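# Pull stained block from upright row, lay it flat, close row

## Task

Remove the block with the yellow-brown stain from the line of edge-standing blocks and lay it flat on an empty part of the bench, clear of the line. Then push the line back together so the grey blocks again stand with their faces touching. Finish by opening the grippers and moving both arms away.

## Robot and tools

Robot: two six-joint arms, left_arm and right_arm, each ending in a parallel two-finger gripper. Base poses in the scene frame: left_arm at (+0.009, +0.290, 0) m with quat_wxyz (+0.997, 0, 0, +0.082); right_arm at (+0.035, -0.257, 0) m with quat_wxyz (+0.998, 0, 0, -0.057).

Scene frame: origin on the table surface midway between the arms, +z up, +x pointing out across the table, left_arm on the +y side. The arm names say nothing about which side of a picture an arm appears on.

execute_actions takes "actions", a list holding zero or one item, plus optional "pictures" (boolean). An empty list commands nothing and returns the state with images. A move item is {"rows": [...], "steps": n}: 1 to 15 rows, steps at most 15 (default 15), each step lasting 1/30 s; one row is used per step and the final row repeats to fill the remaining steps. A move needs at least 3 steps. A wait item is {"steps": n} with no rows, n up to 300; it counts from the previous result and your reply time is included. A refused call sends nothing at all. Images come only with an empty list or pictures: true.

Each row is one flat list of 14 numbers covering both arms, even if one arm stays still: left_arm waist, shoulder, elbow, wrist pitch, wrist yaw, wrist roll, opening, then the same seven for right_arm. The six joint values are absolute target angles in radians (joint space, not Cartesian), in the same form as the Joint positions line. Stated ranges per arm: waist -2.618 to 3.054, shoulder 0.000 to 3.142, elbow 0.000 to 3.142, wrist pitch -1.571 to 1.571, wrist yaw -1.571 to 1.571, wrist roll -2.094 to 2.094. True ends may differ by up to 0.036 rad either way. A call is refused when any target exceeds an end by over 0.036 rad and is also farther out than that joint's last reported angle; targets beyond the real end are clipped, and the result may say "joint sent to its limit" (possibly about an earlier move). Lack of that message does not prove more travel is available.

Opening is an absolute value from -1 (closed) to +1 (fully open, 0.094 m between pads). grip_measured reports the finger opening on that same scale; readings may be off by about 1 mm, a fixed amount per gripper. To hold something, keep commanding a value below grip_measured: roughly 0.03 below for a firm grasp, less for a gentler one. Pads push about 50 to 62 N each, briefly more at first contact; very thin parts (under about 2 mm) get less force.

Motion: each step, a joint's target is kept within a fixed lead of its measured angle (waist 0.202, shoulder 0.258, elbow 0.238, wrist pitch 0.573, wrist yaw and roll 0.522 rad), and targets are scaled back if they would move the gripper more than 70 mm from where it is. So distant targets take several actions. Between calls the arms keep heading to the last row sent until they settle or a step is HELD; after that only a new action makes them move on. Each result is captured 3 steps before the action ends; those steps run while you reply.

Results: the state line gives, per arm, end_effector_position (m) and end_effector_quat_wxyz in the scene frame. This point lies between the finger pads, about 1 cm short of the tips; fingers extend along the gripper's +z and close along its y. Reported positions can be inaccurate, more so at long reach. Joint positions and Joint velocities list each arm's joints (rad, rad/s) and then the pad gap (m, m/s). "joint command not followed" means a clearance check altered or blocked some targets; HELD marks steps where your row was not fully sent. MOTOR HOT appears from 75 °C; at 90 °C an arm halts for 10 s; at 100 °C its motors and gripper let go and the arm drops. These appear as OVER-TEMPERATURE FAULT lines. Holding loads, even while you think, heats motors.

Cameras: cam_low (504x504, fixed pinhole) and cam_left_wrist, cam_right_wrist (616x616 fisheye, mounted on each gripper). Calibration matrices are supplied but may be slightly off.

zoom_image: camera ("cam_low", "cam_left_wrist" or "cam_right_wrist") and region [x0, y0, x1, y1] in image pixels from the top-left corner, at most 504 by 504; returns an enlarged view of the latest image.

read_manual: optional section, only "licences"; returns URDF licence text, no motion.

finished_scene: scene, the integer number of the current scene. Ends it permanently and reports whether the goal was met; the goal must still hold at that moment.

Avoid: knocking or placing anything off the table, dropping or letting the block slip, slamming or pressing hard into things, letting the two arms collide or squeeze each other, and overheating. A held block may occasionally be tugged, or a loose block nudged, by outside forces. Smooth, quick, low-effort motion is preferred.

Each tool is called after "Request:" as name(argument=value, ...) on one line, values as JSON.

## Session

I'll start by looking at the scene.

Request:
execute_actions(actions=[])

Scene clock: 0.00 s of 4800.00 s.
left_arm: end_effector_position=(+0.0960, -0.0103, +0.1901) grip_measured=+1.000 end_effector_quat_wxyz=(+0.074, +0.705, +0.681, -0.183) | right_arm: end_effector_position=(+0.5956, -0.1338, +0.2760) grip_measured=+1.000 end_effector_quat_wxyz=(+0.636, -0.603, +0.387, -0.286)
Joint positions: left_arm=[-1.289  1.481  1.403 -1.226  0.299  0.442  0.094] | right_arm=[ 0.176  1.896  1.308  0.559 -0.516 -1.438  0.094]
Joint velocities: left_arm=[ 0.002 -0.007 -0.007  0.022  0.037 -0.051  0.   ] | right_arm=[ 0.002  0.007 -0.007  0.007  0.037  0.066  0.   ]
Motor temperatures (°C, as the motors report them): left_arm=[30 31 28 29 30 31] | right_arm=[32 29 30 29 32 31]

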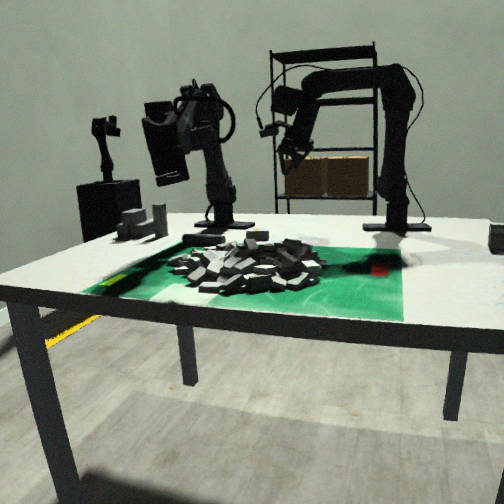

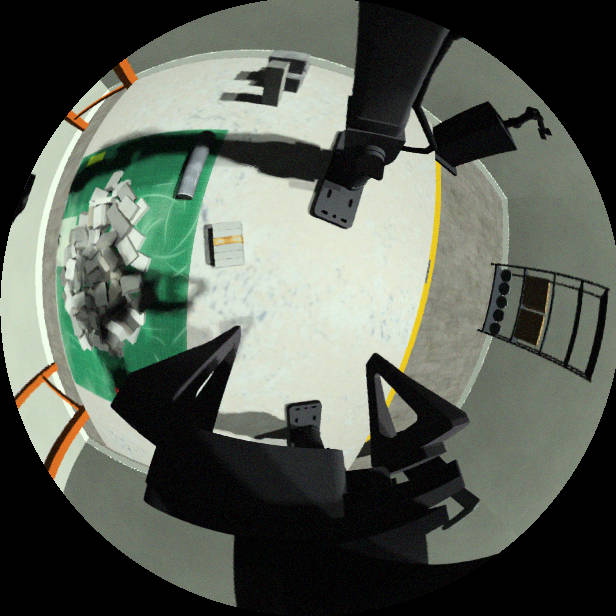

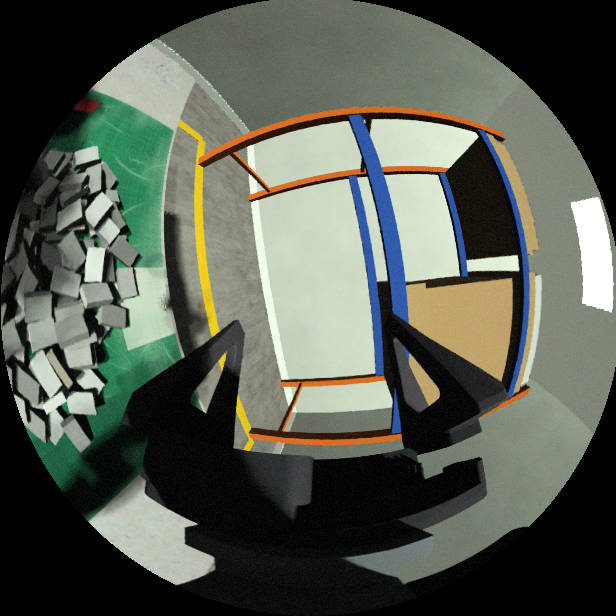

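Request:
zoom_image(camera="cam_left_wrist", region=[170, 190, 290, 310])

Request:
zoom_image(camera="cam_low", region=[160, 190, 340, 310])

Request:
zoom_image(camera="cam_left_wrist", region=[40, 40, 340, 340])

Region (170, 190, 290, 310) of cam_left_wrist's 616x616 image, scaled by 4.200, with more detail than that image has.

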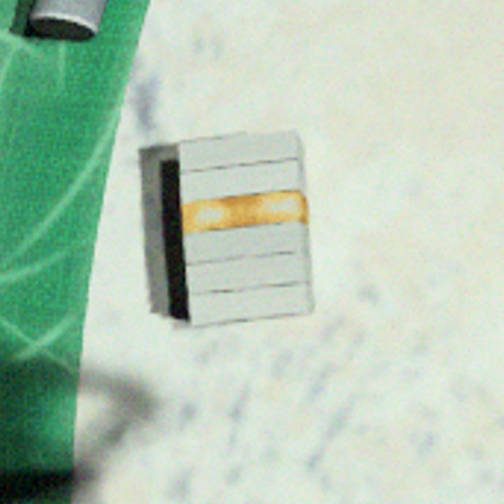

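Region (160, 190, 340, 310) of cam_low's 504x504 image, scaled by 2.800, with more detail than that image has.

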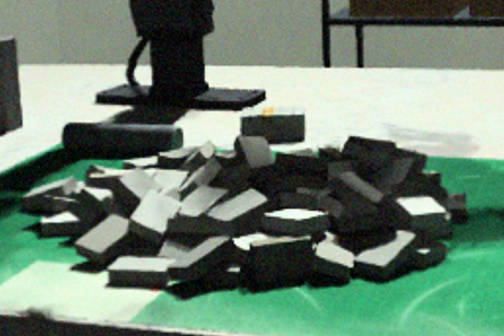

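Region (40, 40, 340, 340) of cam_left_wrist's 616x616 image, scaled by 1.680, with more detail than that image has.

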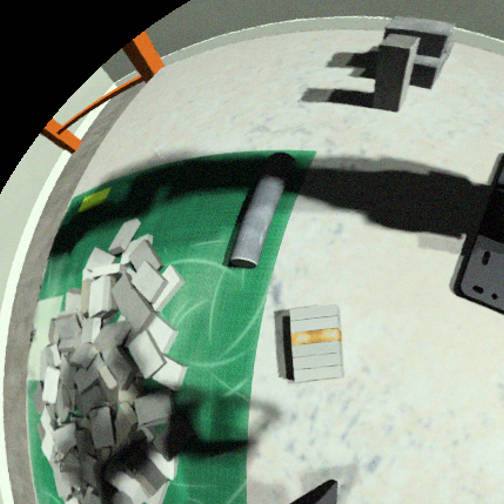

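Request:
zoom_image(camera="cam_left_wrist", region=[198, 214, 258, 274])

Request:
zoom_image(camera="cam_low", region=[232, 215, 292, 255])

Region (198, 214, 258, 274) of cam_left_wrist's 616x616 image, scaled by 8.400, with more detail than that image has.

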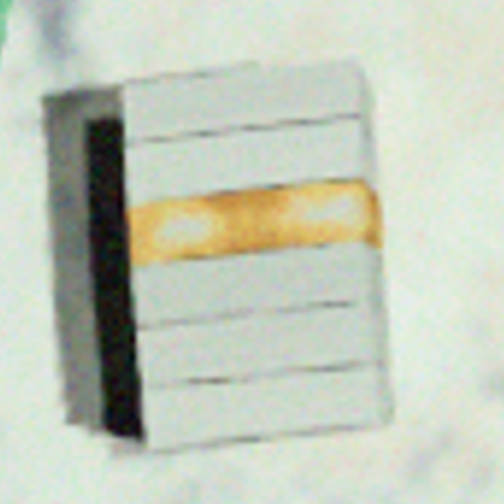

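Region (232, 215, 292, 255) of cam_low's 504x504 image, scaled by 8.400, with more detail than that image has.

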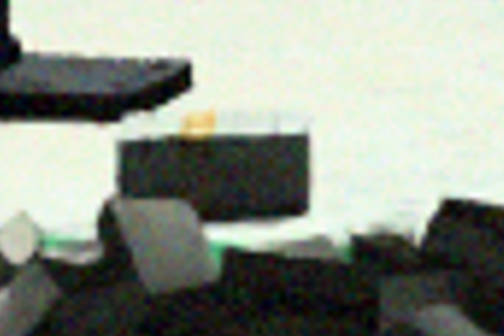

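Request:
zoom_image(camera="cam_left_wrist", region=[100, 300, 480, 520])

Request:
zoom_image(camera="cam_low", region=[120, 70, 280, 250])

Region (100, 300, 480, 520) of cam_left_wrist's 616x616 image, scaled by 1.326, with more detail than that image has; it fills the top 292 rows of this view, and the rest is white.

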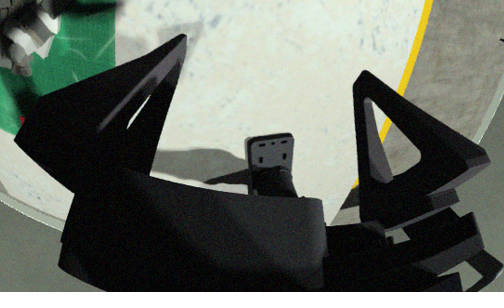

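Region (120, 70, 280, 250) of cam_low's 504x504 image, scaled by 2.800, with more detail than that image has.

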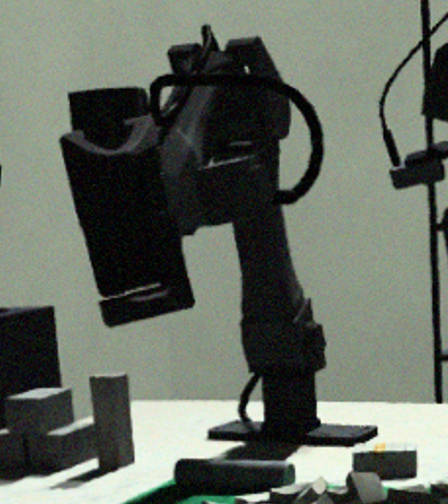

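Request:
zoom_image(camera="cam_left_wrist", region=[200, 310, 280, 390])

Request:
zoom_image(camera="cam_left_wrist", region=[345, 335, 425, 415])

Region (200, 310, 280, 390) of cam_left_wrist's 616x616 image, scaled by 6.300, with more detail than that image has.

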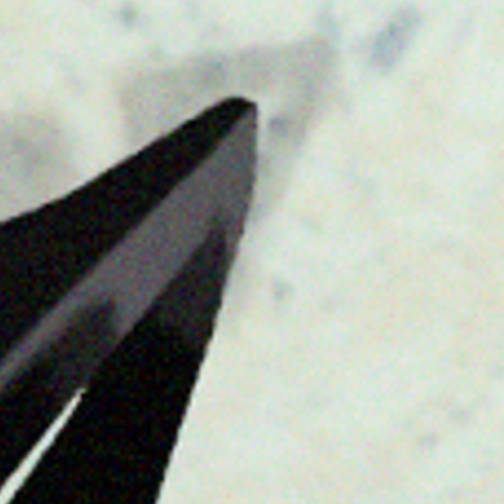

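Region (345, 335, 425, 415) of cam_left_wrist's 616x616 image, scaled by 6.300, with more detail than that image has.

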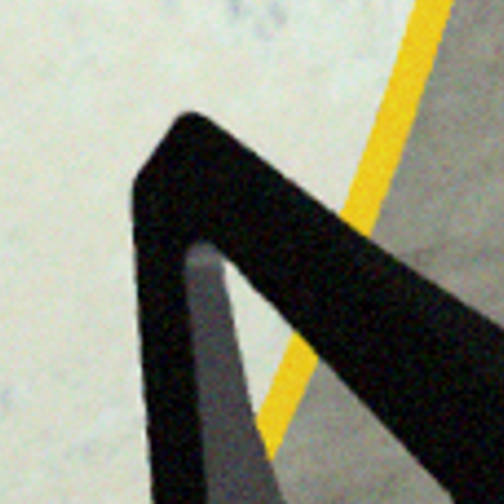

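Request:
execute_actions(actions=[{"rows": [[-1.289,1.491,1.41,-1.227,0.295,0.439,0.99,0.171,1.896,1.308,0.559,-0.516,-1.438,1],[-1.29,1.518,1.431,-1.23,0.284,0.43,0.966,0.155,1.896,1.308,0.559,-0.516,-1.438,1],[-1.29,1.559,1.463,-1.236,0.268,0.417,0.927,0.132,1.896,1.308,0.559,-0.516,-1.438,1],[-1.291,1.613,1.504,-1.242,0.247,0.4,0.877,0.101,1.896,1.308,0.559,-0.516,-1.438,1],[-1.293,1.676,1.553,-1.25,0.221,0.38,0.818,0.066,1.896,1.308,0.559,-0.516,-1.438,1],[-1.294,1.746,1.606,-1.258,0.194,0.358,0.754,0.026,1.896,1.308,0.559,-0.516,-1.438,1],[-1.295,1.82,1.663,-1.267,0.164,0.335,0.685,-0.016,1.896,1.308,0.559,-0.516,-1.438,1],[-1.296,1.895,1.72,-1.276,0.135,0.311,0.615,-0.058,1.896,1.308,0.559,-0.516,-1.438,1],[-1.298,1.969,1.777,-1.285,0.105,0.288,0.546,-0.1,1.896,1.308,0.559,-0.516,-1.438,1],[-1.299,2.038,1.83,-1.294,0.078,0.266,0.482,-0.14,1.896,1.308,0.559,-0.516,-1.438,1],[-1.3,2.101,1.879,-1.301,0.052,0.246,0.423,-0.175,1.896,1.308,0.559,-0.516,-1.438,1],[-1.301,2.155,1.92,-1.308,0.031,0.228,0.373,-0.206,1.896,1.308,0.559,-0.516,-1.438,1],[-1.302,2.197,1.952,-1.313,0.015,0.215,0.334,-0.229,1.896,1.308,0.559,-0.516,-1.438,1],[-1.302,2.224,1.973,-1.316,0.004,0.207,0.309,-0.245,1.896,1.308,0.559,-0.516,-1.438,1],[-1.3025,2.2334,1.9801,-1.3175,0,0.2039,0.3,-0.25,1.896,1.308,0.559,-0.516,-1.438,1]], "steps": 15}])

Request:
execute_actions(actions=[{"steps": 12}], pictures=true)

Scene clock: 17.97 s of 4800.00 s.
left_arm: end_effector_position=(+0.1683, -0.0953, +0.1229) grip_measured=+0.400 end_effector_quat_wxyz=(+0.026, +0.659, +0.747, -0.084) | right_arm: end_effector_position=(+0.6067, -0.3037, +0.2760) grip_measured=+1.000 end_effector_quat_wxyz=(+0.588, -0.540, +0.470, -0.377)
Joint positions: left_arm=[-1.289  2.028  1.838 -1.267  0.135  0.312  0.066] | right_arm=[-0.124  1.896  1.308  0.559 -0.524 -1.439  0.094]
Joint velocities: left_arm=[-0.002  2.059  1.272 -0.022 -0.711 -0.52  -0.052] | right_arm=[-1.35   0.002  0.012 -0.022  0.007 -0.022  0.   ]
Motor temperatures (°C, as the motors report them): left_arm=[30 32 30 30 30 31] | right_arm=[32 35 32 33 32 31]
Steps of this call (steps 1 to 90: nothing new was sent; then 14.57 s passed at rest; steps 91 to 102: the first 12 steps of this action). Readings (joint positions):
91: left_arm=[-1.289 1.481 1.403 -1.226 0.298 0.442] | right_arm=[0.176 1.896 1.308 0.559 -0.516 -1.438]
92: left_arm=[-1.289 1.483 1.404 -1.227 0.297 0.441] | right_arm=[0.175 1.896 1.308 0.559 -0.516 -1.438]
94: left_arm=[-1.289 1.515 1.432 -1.243 0.285 0.433] | right_arm=[0.163 1.896 1.308 0.559 -0.519 -1.439]
98: left_arm=[-1.289 1.728 1.621 -1.267 0.226 0.385] | right_arm=[0.057 1.896 1.308 0.559 -0.526 -1.439]
102: the state above

Scene clock: 18.37 s of 4800.00 s.
left_arm: end_effector_position=(+0.1930, -0.0976, +0.0565) grip_measured=+0.301 end_effector_quat_wxyz=(-0.022, +0.622, +0.783, +0.003) | right_arm: end_effector_position=(+0.5962, -0.3807, +0.2759) grip_measured=+1.000 end_effector_quat_wxyz=(+0.558, -0.504, +0.509, -0.419)
Joint positions: left_arm=[-1.289  2.262  1.952 -1.304  0.015  0.218  0.061] | right_arm=[-0.255  1.896  1.308  0.559 -0.506 -1.439  0.094]
Joint velocities: left_arm=[-0.002 -0.12   0.076 -0.037  0.037  0.007 -0.001] | right_arm=[ 0.105 -0.017 -0.002 -0.037  0.007 -0.037  0.   ]
Motor temperatures (°C, as the motors report them): left_arm=[30 33 30 30 30 31] | right_arm=[32 35 32 33 32 31]
Kept back: nothing.
Steps of this call (steps 1 to 3: the last 3 steps of your previous action; steps 4 to 12: the robot went on to your last target). Readings (joint positions):
1: left_arm=[-1.289 2.096 1.877 -1.266 0.112 0.294] | right_arm=[-0.169 1.896 1.308 0.559 -0.521 -1.439]
2: left_arm=[-1.289 2.155 1.907 -1.266 0.092 0.278] | right_arm=[-0.210 1.896 1.308 0.559 -0.517 -1.439]
4: left_arm=[-1.289 2.237 1.932 -1.267 0.060 0.254] | right_arm=[-0.268 1.896 1.308 0.559 -0.507 -1.439]
8: left_arm=[-1.289 2.277 1.933 -1.293 0.027 0.228] | right_arm=[-0.281 1.896 1.308 0.559 -0.500 -1.439]
12: the state above
camera_calibration (this result's frames):
cam_left_wrist: T_world_to_cam=[[-0.877502, -0.47819, 0.0363865, 0.121711], [-0.373599, 0.729197, 0.57332, 0.148735], [-0.300689, 0.489496, -0.818523, 0.264691], [0, 0, 0, 1]] pos_world=[0.241958, -0.179821, 0.126955]
cam_right_wrist: T_world_to_cam=[[0.0688461, -0.213731, 0.974463, -0.386566], [-0.566512, -0.81239, -0.138159, 0.0832839], [0.821173, -0.542533, -0.177011, -0.545521], [0, 0, 0, 1]] pos_world=[0.521762, -0.310926, 0.291638]

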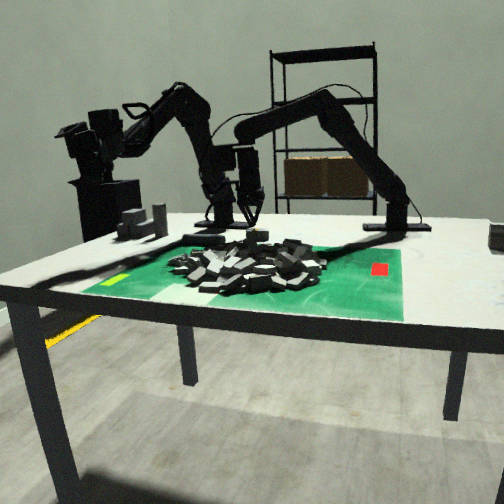

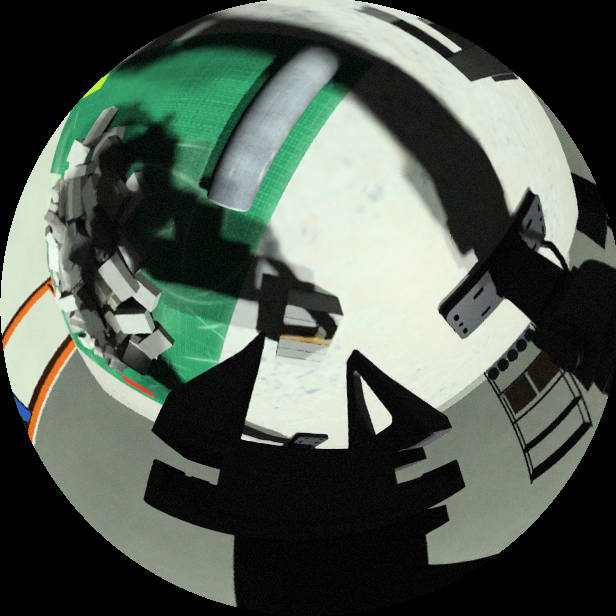

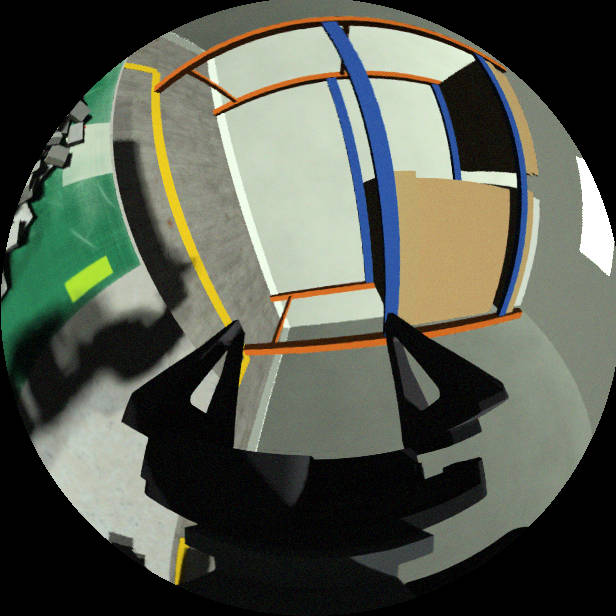

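Request:
execute_actions(actions=[])

Scene clock: 18.53 s of 4800.00 s.
left_arm: end_effector_position=(+0.1946, -0.0985, +0.0614) grip_measured=+0.301 end_effector_quat_wxyz=(-0.015, +0.620, +0.785, +0.003) | right_arm: end_effector_position=(+0.5966, -0.3778, +0.2760) grip_measured=+1.000 end_effector_quat_wxyz=(+0.560, -0.506, +0.507, -0.417)
Joint positions: left_arm=[-1.289  2.253  1.958 -1.306  0.009  0.213  0.061] | right_arm=[-0.25   1.896  1.308  0.559 -0.509 -1.439  0.094]
Joint velocities: left_arm=[-0.007 -0.012 -0.007 -0.051 -0.051  0.095 -0.001] | right_arm=[-0.002 -0.007 -0.017  0.066 -0.007  0.066  0.   ]
Motor temperatures (°C, as the motors report them): left_arm=[30 33 30 30 30 31] | right_arm=[32 35 32 33 32 31]
Kept back: nothing.
Steps of this call (steps 1 to 5: the robot went on to your last target). Readings (joint positions):
1: left_arm=[-1.289 2.258 1.955 -1.304 0.013 0.216] | right_arm=[-0.252 1.896 1.308 0.559 -0.508 -1.439]
2: left_arm=[-1.289 2.255 1.957 -1.304 0.012 0.215] | right_arm=[-0.250 1.896 1.308 0.559 -0.509 -1.439]
4: left_arm=[-1.289 2.253 1.958 -1.305 0.010 0.214] | right_arm=[-0.250 1.896 1.308 0.559 -0.509 -1.439]
5: the state above
camera_calibration (this result's frames):
cam_left_wrist: T_world_to_cam=[[-0.875768, -0.481724, 0.031198, 0.122098], [-0.382881, 0.732525, 0.562859, 0.149952], [-0.293996, 0.480988, -0.825964, 0.268046], [0, 0, 0, 1]] pos_world=[0.243148, -0.179953, 0.133185]
cam_right_wrist: T_world_to_cam=[[0.0703615, -0.21331, 0.974448, -0.386726], [-0.560605, -0.816462, -0.138247, 0.080844], [0.825089, -0.536553, -0.17703, -0.54438], [0, 0, 0, 1]] pos_world=[0.521694, -0.308575, 0.291649]

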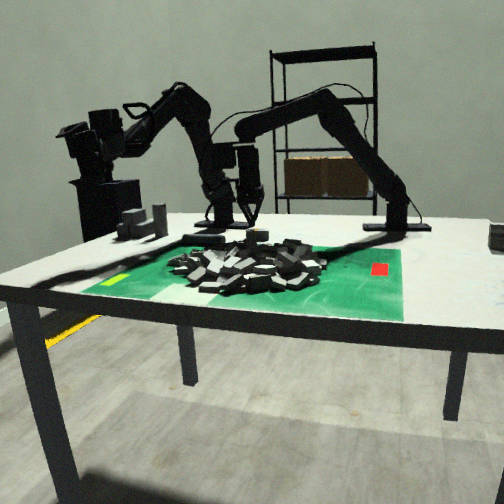

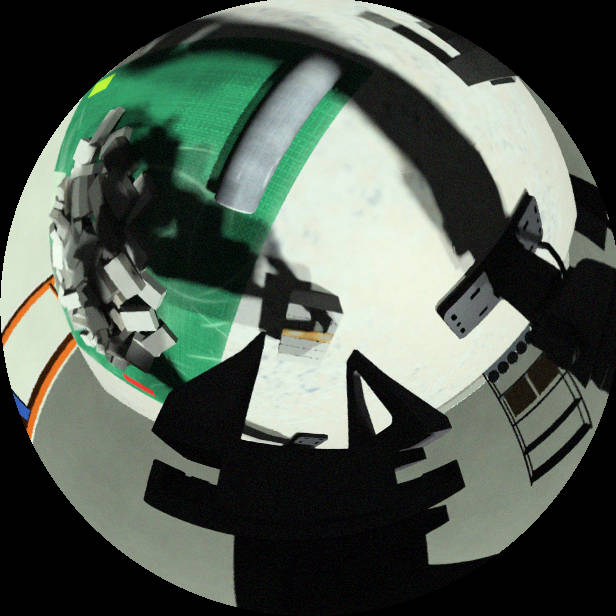

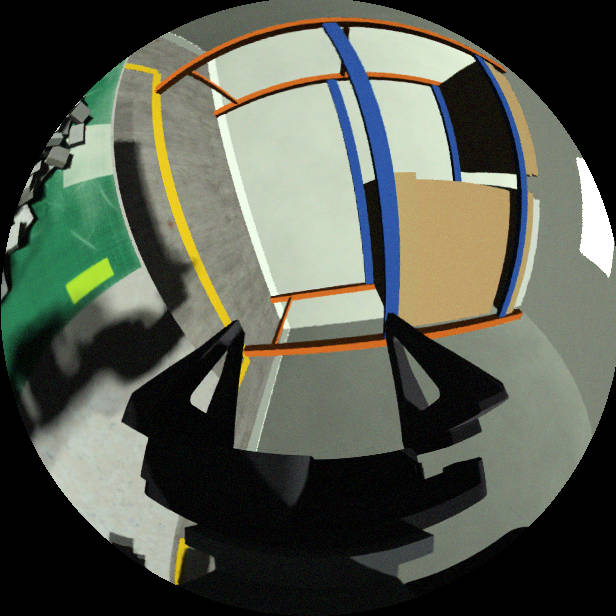

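Request:
zoom_image(camera="cam_left_wrist", region=[250, 270, 370, 390])

Region (250, 270, 370, 390) of cam_left_wrist's 616x616 image, scaled by 4.200, with more detail than that image has.

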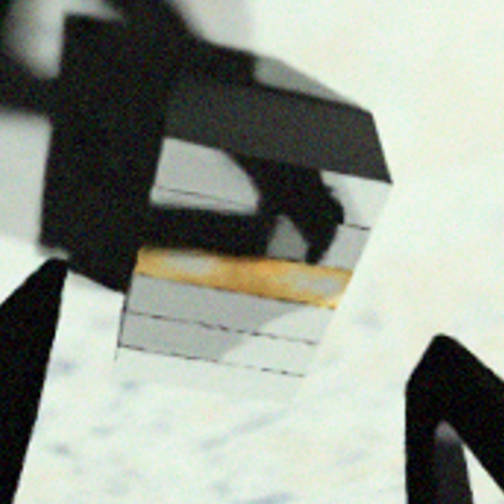

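Request:
zoom_image(camera="cam_left_wrist", region=[272, 282, 352, 362])

Region (272, 282, 352, 362) of cam_left_wrist's 616x616 image, scaled by 6.300, with more detail than that image has.

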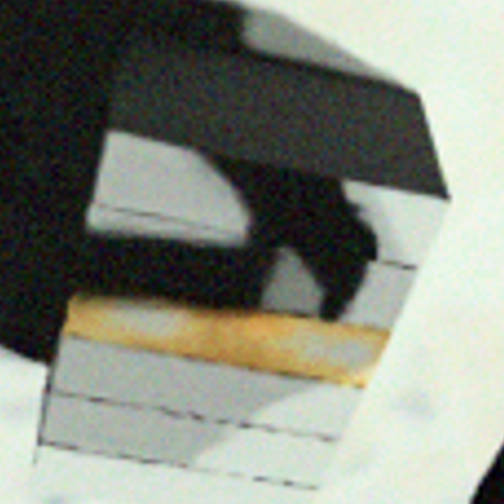

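Request:
zoom_image(camera="cam_left_wrist", region=[236, 316, 296, 376])

Request:
zoom_image(camera="cam_left_wrist", region=[326, 334, 386, 394])

Region (236, 316, 296, 376) of cam_left_wrist's 616x616 image, scaled by 8.400, with more detail than that image has.

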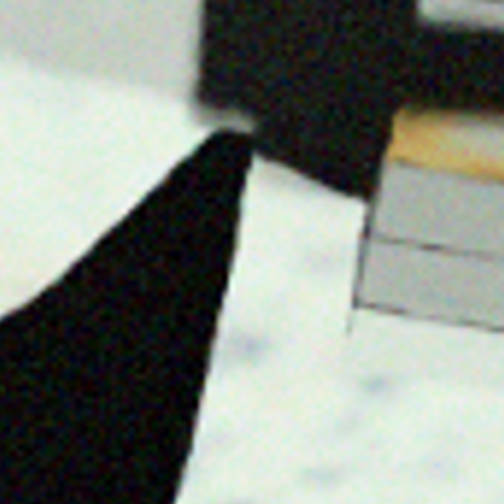

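Region (326, 334, 386, 394) of cam_left_wrist's 616x616 image, scaled by 8.400, with more detail than that image has.

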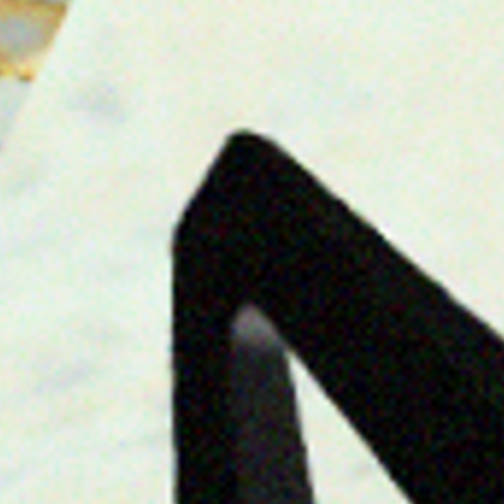

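Request:
zoom_image(camera="cam_low", region=[225, 190, 295, 250])

Region (225, 190, 295, 250) of cam_low's 504x504 image, scaled by 7.200, with more detail than that image has; it fills the top 432 rows of this view, and the rest is white.

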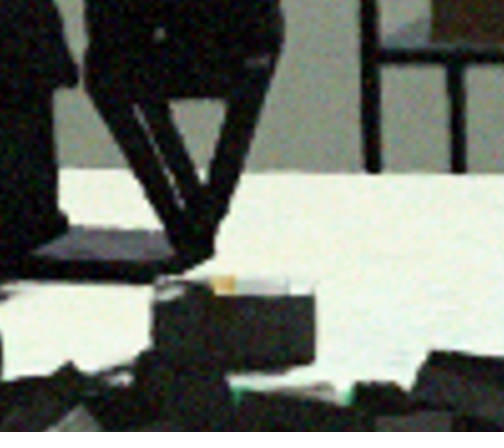

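Request:
execute_actions(actions=[])

Scene clock: 22.97 s of 4800.00 s.
left_arm: end_effector_position=(+0.1946, -0.0976, +0.0615) grip_measured=+0.301 end_effector_quat_wxyz=(-0.016, +0.619, +0.785, +0.004) | right_arm: end_effector_position=(+0.5966, -0.3778, +0.2760) grip_measured=+1.000 end_effector_quat_wxyz=(+0.560, -0.506, +0.507, -0.417)
Joint positions: left_arm=[-1.289  2.253  1.958 -1.309  0.007  0.211  0.061] | right_arm=[-0.25   1.896  1.308  0.559 -0.509 -1.439  0.094]
Joint velocities: left_arm=[-0.017  0.017  0.012 -0.007 -0.007 -0.037  0.001] | right_arm=[-0.002  0.007 -0.012 -0.022 -0.022 -0.051  0.   ]
Motor temperatures (°C, as the motors report them): left_arm=[30 35 31 30 30 31] | right_arm=[32 35 32 34 32 31]
Kept back: nothing.
Steps of this call (steps 1 to 15: the robot went on to your last target; steps 16 to 90: nothing new was sent; then 1.43 s passed at rest). Readings (joint positions):
1: left_arm=[-1.289 2.253 1.958 -1.306 0.009 0.213] | right_arm=[-0.250 1.896 1.308 0.559 -0.509 -1.439]
2: left_arm=[-1.289 2.253 1.958 -1.307 0.008 0.212] | right_arm=[-0.250 1.896 1.308 0.559 -0.509 -1.439]
4: left_arm=[-1.289 2.253 1.958 -1.307 0.008 0.212] | right_arm=[-0.250 1.896 1.308 0.559 -0.509 -1.439]
8: left_arm=[-1.289 2.253 1.958 -1.309 0.007 0.211] | right_arm=[-0.250 1.896 1.308 0.559 -0.509 -1.439]
90: the state above
All arms were judged still, so your last target was given up. Only a new action makes them travel on or press farther. Fingers that are still opening or closing keep moving.
camera_calibration (this result's frames):
cam_left_wrist: T_world_to_cam=[[-0.874717, -0.483787, 0.0286447, 0.122304], [-0.38486, 0.729343, 0.565633, 0.14915], [-0.294538, 0.483745, -0.824159, 0.267874], [0, 0, 0, 1]] pos_world=[0.243282, -0.179195, 0.132904]
cam_right_wrist: T_world_to_cam=[[0.0703615, -0.21331, 0.974448, -0.386726], [-0.560605, -0.816462, -0.138247, 0.080844], [0.825089, -0.536553, -0.17703, -0.54438], [0, 0, 0, 1]] pos_world=[0.521694, -0.308575, 0.291649]

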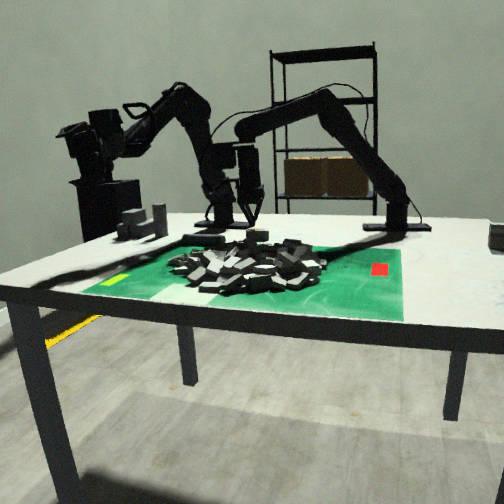

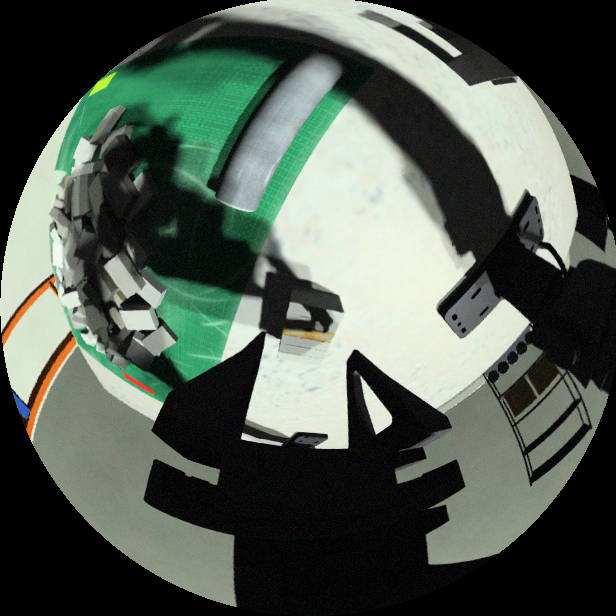

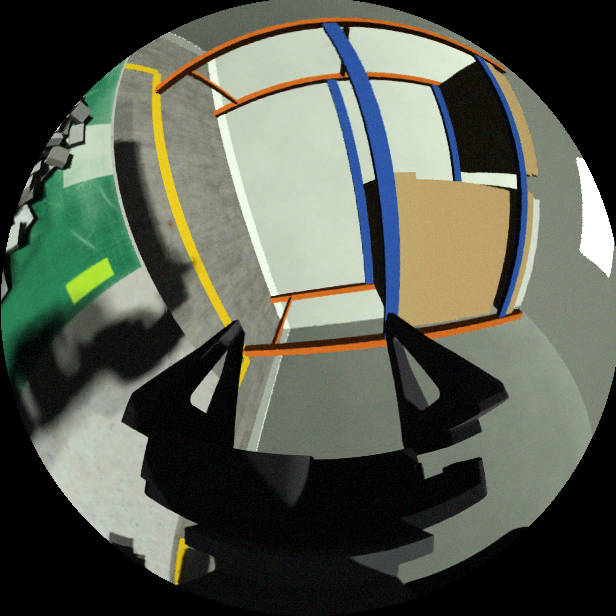

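Request:
zoom_image(camera="cam_left_wrist", region=[250, 260, 380, 390])

Request:
zoom_image(camera="cam_low", region=[205, 185, 305, 260])

Region (250, 260, 380, 390) of cam_left_wrist's 616x616 image, scaled by 3.877, with more detail than that image has.

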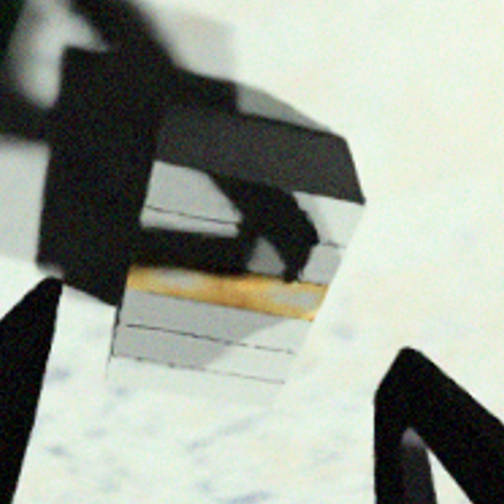

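Region (205, 185, 305, 260) of cam_low's 504x504 image, scaled by 5.040, with more detail than that image has; it fills the top 378 rows of this view, and the rest is white.

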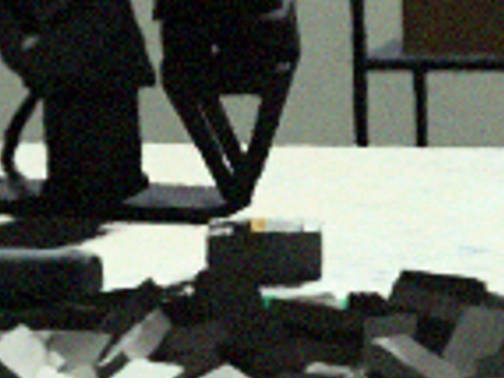

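Request:
zoom_image(camera="cam_left_wrist", region=[270, 280, 354, 364])

Region (270, 280, 354, 364) of cam_left_wrist's 616x616 image, scaled by 6.000, with more detail than that image has.

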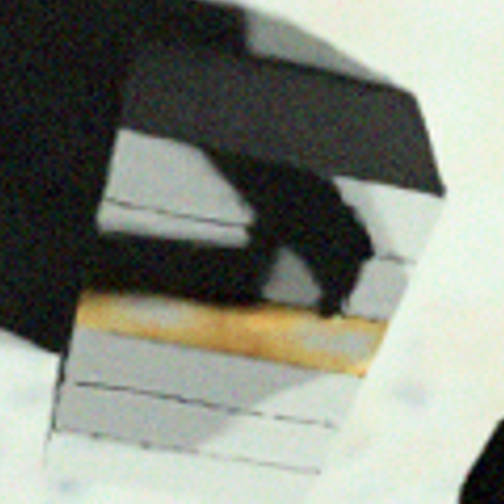

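Request:
zoom_image(camera="cam_low", region=[235, 205, 285, 250])

Region (235, 205, 285, 250) of cam_low's 504x504 image, scaled by 10.080, with more detail than that image has; it fills the top 454 rows of this view, and the rest is white.

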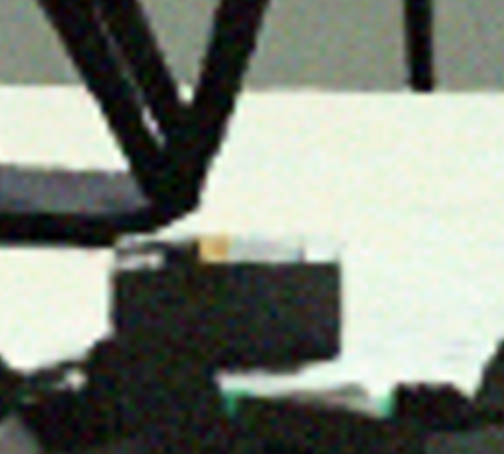

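Request:
execute_actions(actions=[{"rows": [[-1.3026,2.2350,1.9814,-1.3172,0,0.2035,0.3,-0.25,1.896,1.308,0.559,-0.516,-1.438,1],[-1.3028,2.2393,1.9848,-1.3164,0,0.2026,0.3,-0.25,1.896,1.308,0.559,-0.516,-1.438,1],[-1.3032,2.2457,1.9900,-1.3152,0,0.2011,0.3,-0.25,1.896,1.308,0.559,-0.516,-1.438,1],[-1.3037,2.2539,1.9966,-1.3136,0,0.1993,0.3,-0.25,1.896,1.308,0.559,-0.516,-1.438,1],[-1.3042,2.2631,2.0040,-1.3119,0,0.1972,0.3,-0.25,1.896,1.308,0.559,-0.516,-1.438,1],[-1.3048,2.2729,2.0119,-1.3100,0,0.1950,0.3,-0.25,1.896,1.308,0.559,-0.516,-1.438,1],[-1.3054,2.2827,2.0198,-1.3081,0,0.1927,0.3,-0.25,1.896,1.308,0.559,-0.516,-1.438,1],[-1.3059,2.2919,2.0272,-1.3064,0,0.1906,0.3,-0.25,1.896,1.308,0.559,-0.516,-1.438,1],[-1.3064,2.3001,2.0338,-1.3048,0,0.1888,0.3,-0.25,1.896,1.308,0.559,-0.516,-1.438,1],[-1.3068,2.3065,2.0390,-1.3036,0,0.1873,0.3,-0.25,1.896,1.308,0.559,-0.516,-1.438,1],[-1.3070,2.3108,2.0424,-1.3028,0,0.1864,0.3,-0.25,1.896,1.308,0.559,-0.516,-1.438,1],[-1.3071,2.3124,2.0437,-1.3025,0,0.186,0.3,-0.25,1.896,1.308,0.559,-0.516,-1.438,1]], "steps": 15}])

Request:
execute_actions(actions=[])

Scene clock: 31.27 s of 4800.00 s.
left_arm: end_effector_position=(+0.1969, -0.1113, +0.0622) grip_measured=+0.301 end_effector_quat_wxyz=(-0.005, +0.618, +0.786, -0.001) | right_arm: end_effector_position=(+0.5966, -0.3778, +0.2760) grip_measured=+1.000 end_effector_quat_wxyz=(+0.560, -0.506, +0.507, -0.417)
Joint positions: left_arm=[-1.297  2.286  2.017 -1.309  0.006  0.198  0.061] | right_arm=[-0.25   1.896  1.308  0.559 -0.509 -1.439  0.094]
Joint velocities: left_arm=[-0.022  0.164  0.061  0.037 -0.066 -0.037 -0.001] | right_arm=[-0.002 -0.007  0.007 -0.095 -0.007 -0.051  0.   ]
Motor temperatures (°C, as the motors report them): left_arm=[30 38 31 29 30 31] | right_arm=[32 36 33 35 32 31]
Steps of this call (steps 1 to 90: nothing new was sent; then 4.90 s passed at rest; steps 91 to 102: the first 12 steps of this action). Readings (joint positions):
91: left_arm=[-1.289 2.253 1.958 -1.309 0.007 0.211] | right_arm=[-0.250 1.896 1.308 0.559 -0.509 -1.439]
92: left_arm=[-1.289 2.253 1.958 -1.309 0.007 0.211] | right_arm=[-0.250 1.896 1.308 0.559 -0.509 -1.439]
94: left_arm=[-1.289 2.253 1.960 -1.310 0.006 0.209] | right_arm=[-0.250 1.896 1.308 0.559 -0.509 -1.439]
98: left_arm=[-1.294 2.261 1.989 -1.311 0.006 0.204] | right_arm=[-0.250 1.896 1.308 0.559 -0.509 -1.439]
102: the state above

Scene clock: 31.37 s of 4800.00 s.
left_arm: end_effector_position=(+0.1967, -0.1111, +0.0565) grip_measured=+0.301 end_effector_quat_wxyz=(-0.010, +0.617, +0.787, +0.002) | right_arm: end_effector_position=(+0.5966, -0.3778, +0.2760) grip_measured=+1.000 end_effector_quat_wxyz=(+0.560, -0.506, +0.507, -0.417)
Joint positions: left_arm=[-1.298  2.301  2.019 -1.308  0.006  0.196  0.061] | right_arm=[-0.25   1.896  1.308  0.559 -0.509 -1.439  0.094]
Joint velocities: left_arm=[ 0.002  0.085 -0.012 -0.051  0.007  0.007 -0.   ] | right_arm=[-0.007  0.002 -0.022  0.022  0.022  0.11   0.   ]
Motor temperatures (°C, as the motors report them): left_arm=[30 38 31 29 30 31] | right_arm=[32 36 33 35 32 31]
Kept back: nothing.
Steps of this call (steps 1 to 3: the last 3 steps of your previous action). Readings (joint positions):
1: left_arm=[-1.298 2.291 2.019 -1.308 0.006 0.197] | right_arm=[-0.250 1.896 1.308 0.559 -0.509 -1.439]
2: left_arm=[-1.298 2.296 2.019 -1.308 0.006 0.196] | right_arm=[-0.250 1.896 1.308 0.559 -0.509 -1.439]
3: the state above
camera_calibration (this result's frames):
cam_left_wrist: T_world_to_cam=[[-0.871944, -0.48876, 0.0287669, 0.116591], [-0.392975, 0.73369, 0.554319, 0.165382], [-0.292035, 0.47203, -0.831807, 0.269572], [0, 0, 0, 1]] pos_world=[0.245376, -0.191601, 0.129203]
cam_right_wrist: T_world_to_cam=[[0.0703615, -0.21331, 0.974448, -0.386726], [-0.560605, -0.816462, -0.138247, 0.080844], [0.825089, -0.536553, -0.17703, -0.54438], [0, 0, 0, 1]] pos_world=[0.521694, -0.308575, 0.291649]

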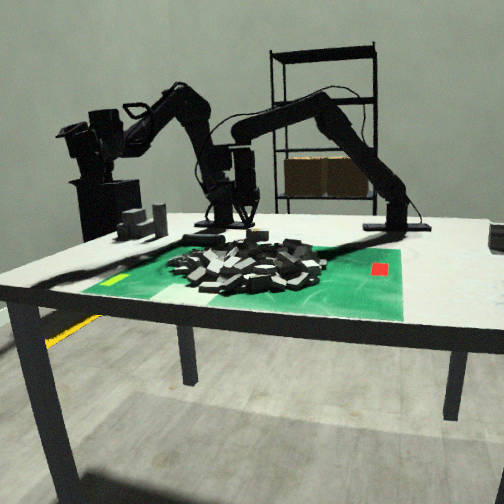

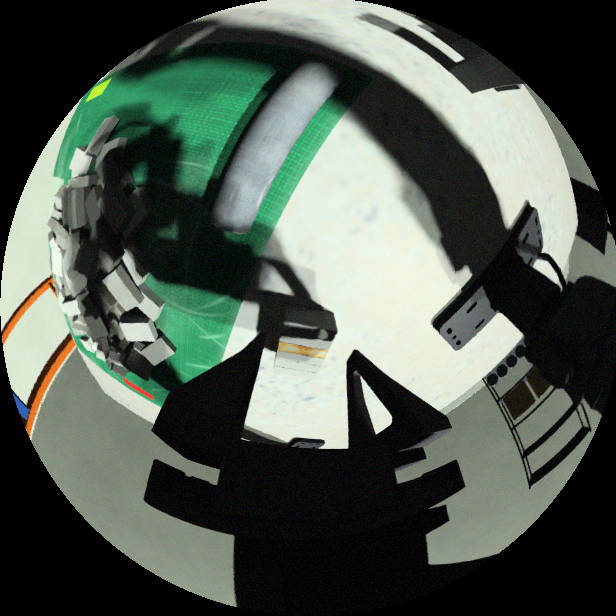

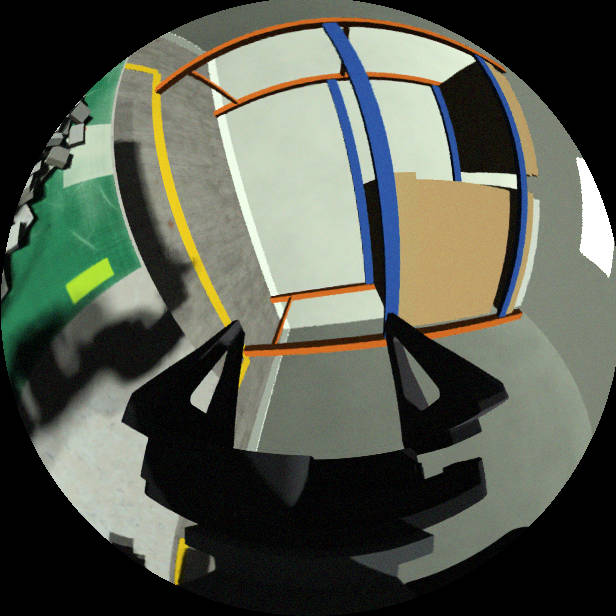

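Request:
execute_actions(actions=[])

Scene clock: 31.43 s of 4800.00 s.
left_arm: end_effector_position=(+0.1965, -0.1108, +0.0542) grip_measured=+0.301 end_effector_quat_wxyz=(-0.012, +0.616, +0.787, +0.003) | right_arm: end_effector_position=(+0.5966, -0.3778, +0.2760) grip_measured=+1.000 end_effector_quat_wxyz=(+0.560, -0.506, +0.507, -0.417)
Joint positions: left_arm=[-1.298  2.306  2.019 -1.308  0.006  0.195  0.061] | right_arm=[-0.25   1.896  1.308  0.559 -0.509 -1.439  0.094]
Joint velocities: left_arm=[ 0.007  0.056 -0.002  0.007  0.051  0.051  0.   ] | right_arm=[ 0.002  0.012 -0.017 -0.081  0.022  0.007  0.   ]
Motor temperatures (°C, as the motors report them): left_arm=[30 38 31 29 30 31] | right_arm=[32 36 33 35 32 31]
Kept back: nothing.
Steps of this call (steps 1 to 2: the robot went on to your last target). Readings (joint positions):
1: left_arm=[-1.298 2.304 2.019 -1.308 0.006 0.195] | right_arm=[-0.250 1.896 1.308 0.559 -0.509 -1.439]
2: the state above
camera_calibration (this result's frames):
cam_left_wrist: T_world_to_cam=[[-0.871507, -0.489563, 0.0283546, 0.116528], [-0.392282, 0.730692, 0.558753, 0.165644], [-0.294263, 0.475834, -0.82885, 0.268206], [0, 0, 0, 1]] pos_world=[0.245457, -0.191608, 0.126444]
cam_right_wrist: T_world_to_cam=[[0.0703615, -0.21331, 0.974448, -0.386726], [-0.560605, -0.816462, -0.138247, 0.080844], [0.825089, -0.536553, -0.17703, -0.54438], [0, 0, 0, 1]] pos_world=[0.521694, -0.308575, 0.291649]

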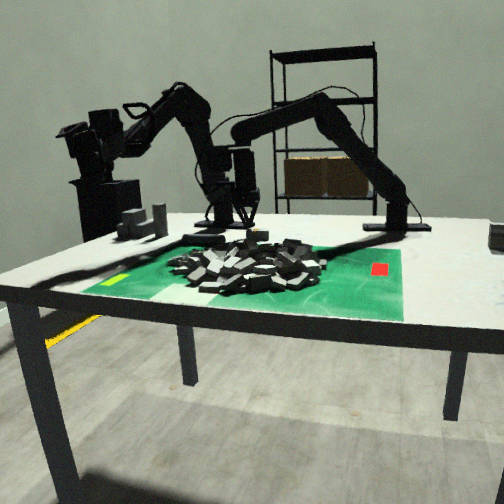

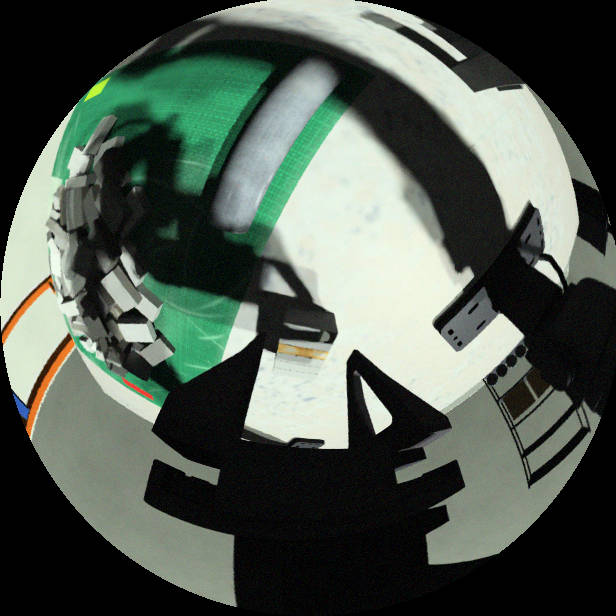

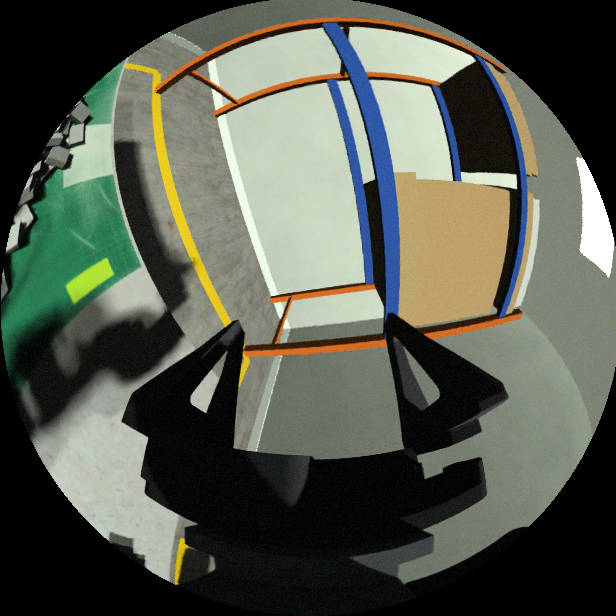

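Request:
execute_actions(actions=[{"steps": 12}], pictures=true)

Scene clock: 31.83 s of 4800.00 s.
left_arm: end_effector_position=(+0.1965, -0.1108, +0.0537) grip_measured=+0.301 end_effector_quat_wxyz=(-0.013, +0.616, +0.788, +0.003) | right_arm: end_effector_position=(+0.5966, -0.3778, +0.2760) grip_measured=+1.000 end_effector_quat_wxyz=(+0.560, -0.506, +0.507, -0.417)
Joint positions: left_arm=[-1.298  2.307  2.019 -1.308  0.006  0.193  0.061] | right_arm=[-0.25   1.896  1.308  0.559 -0.509 -1.439  0.094]
Joint velocities: left_arm=[-0.007  0.017 -0.027  0.051 -0.037 -0.007 -0.   ] | right_arm=[-0.022  0.012 -0.007  0.022  0.007 -0.081  0.   ]
Motor temperatures (°C, as the motors report them): left_arm=[30 38 31 29 30 31] | right_arm=[32 36 33 35 32 31]
Kept back: nothing.
Steps of this call (steps 1 to 12: the robot went on to your last target). Readings (joint positions):
1: left_arm=[-1.298 2.307 2.019 -1.308 0.006 0.195] | right_arm=[-0.250 1.896 1.308 0.559 -0.509 -1.439]
2: left_arm=[-1.298 2.307 2.019 -1.308 0.006 0.194] | right_arm=[-0.250 1.896 1.308 0.559 -0.509 -1.439]
4: left_arm=[-1.298 2.307 2.019 -1.308 0.006 0.194] | right_arm=[-0.250 1.896 1.308 0.559 -0.509 -1.439]
8: left_arm=[-1.298 2.307 2.019 -1.308 0.006 0.193] | right_arm=[-0.250 1.896 1.308 0.559 -0.509 -1.439]
12: the state above
camera_calibration (this result's frames):
cam_left_wrist: T_world_to_cam=[[-0.870559, -0.491254, 0.0282193, 0.116181], [-0.393425, 0.729345, 0.559707, 0.165876], [-0.29554, 0.476156, -0.82821, 0.268016], [0, 0, 0, 1]] pos_world=[0.245612, -0.191524, 0.125853]
cam_right_wrist: T_world_to_cam=[[0.0703615, -0.21331, 0.974448, -0.386726], [-0.560605, -0.816462, -0.138247, 0.080844], [0.825089, -0.536553, -0.17703, -0.54438], [0, 0, 0, 1]] pos_world=[0.521694, -0.308575, 0.291649]

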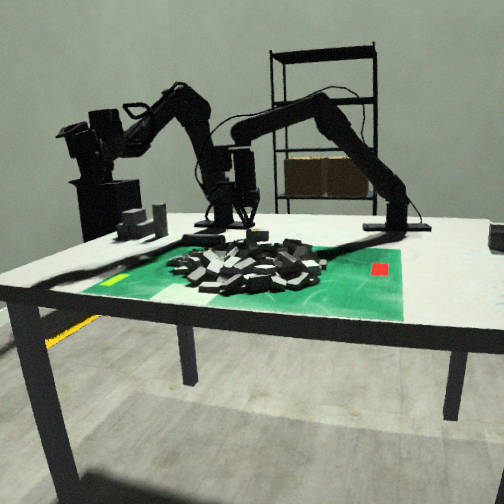

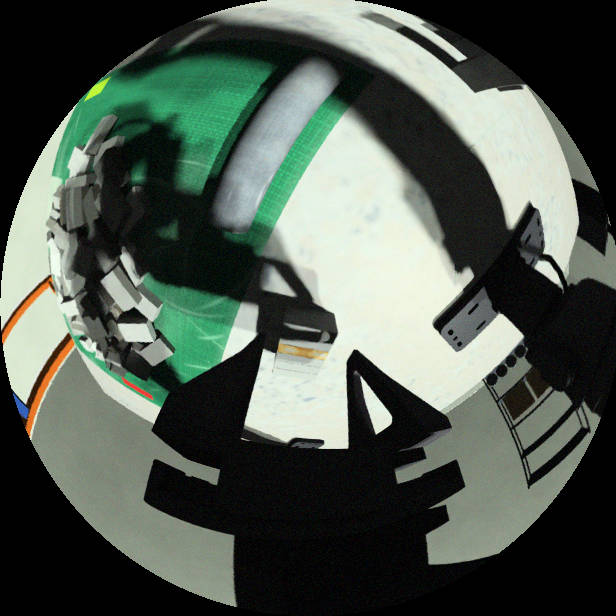

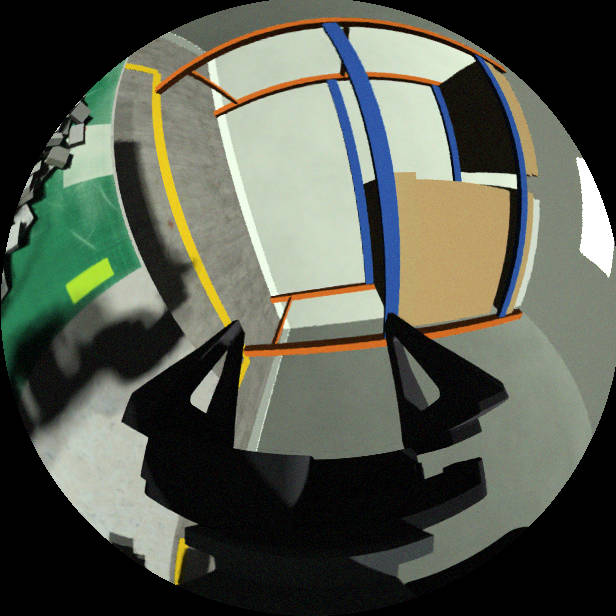

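Request:
zoom_image(camera="cam_left_wrist", region=[250, 290, 370, 390])

Request:
zoom_image(camera="cam_low", region=[235, 205, 285, 250])

Region (250, 290, 370, 390) of cam_left_wrist's 616x616 image, scaled by 4.200, with more detail than that image has.

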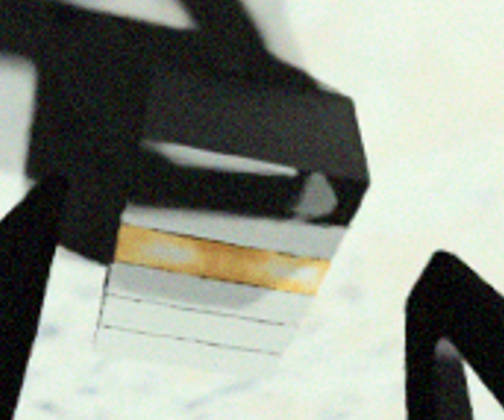

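Region (235, 205, 285, 250) of cam_low's 504x504 image, scaled by 10.080, with more detail than that image has; it fills the top 454 rows of this view, and the rest is white.

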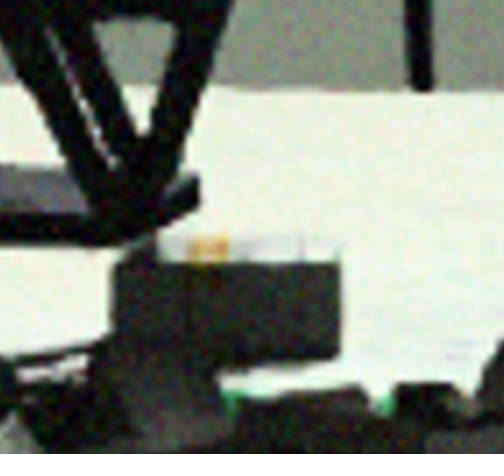

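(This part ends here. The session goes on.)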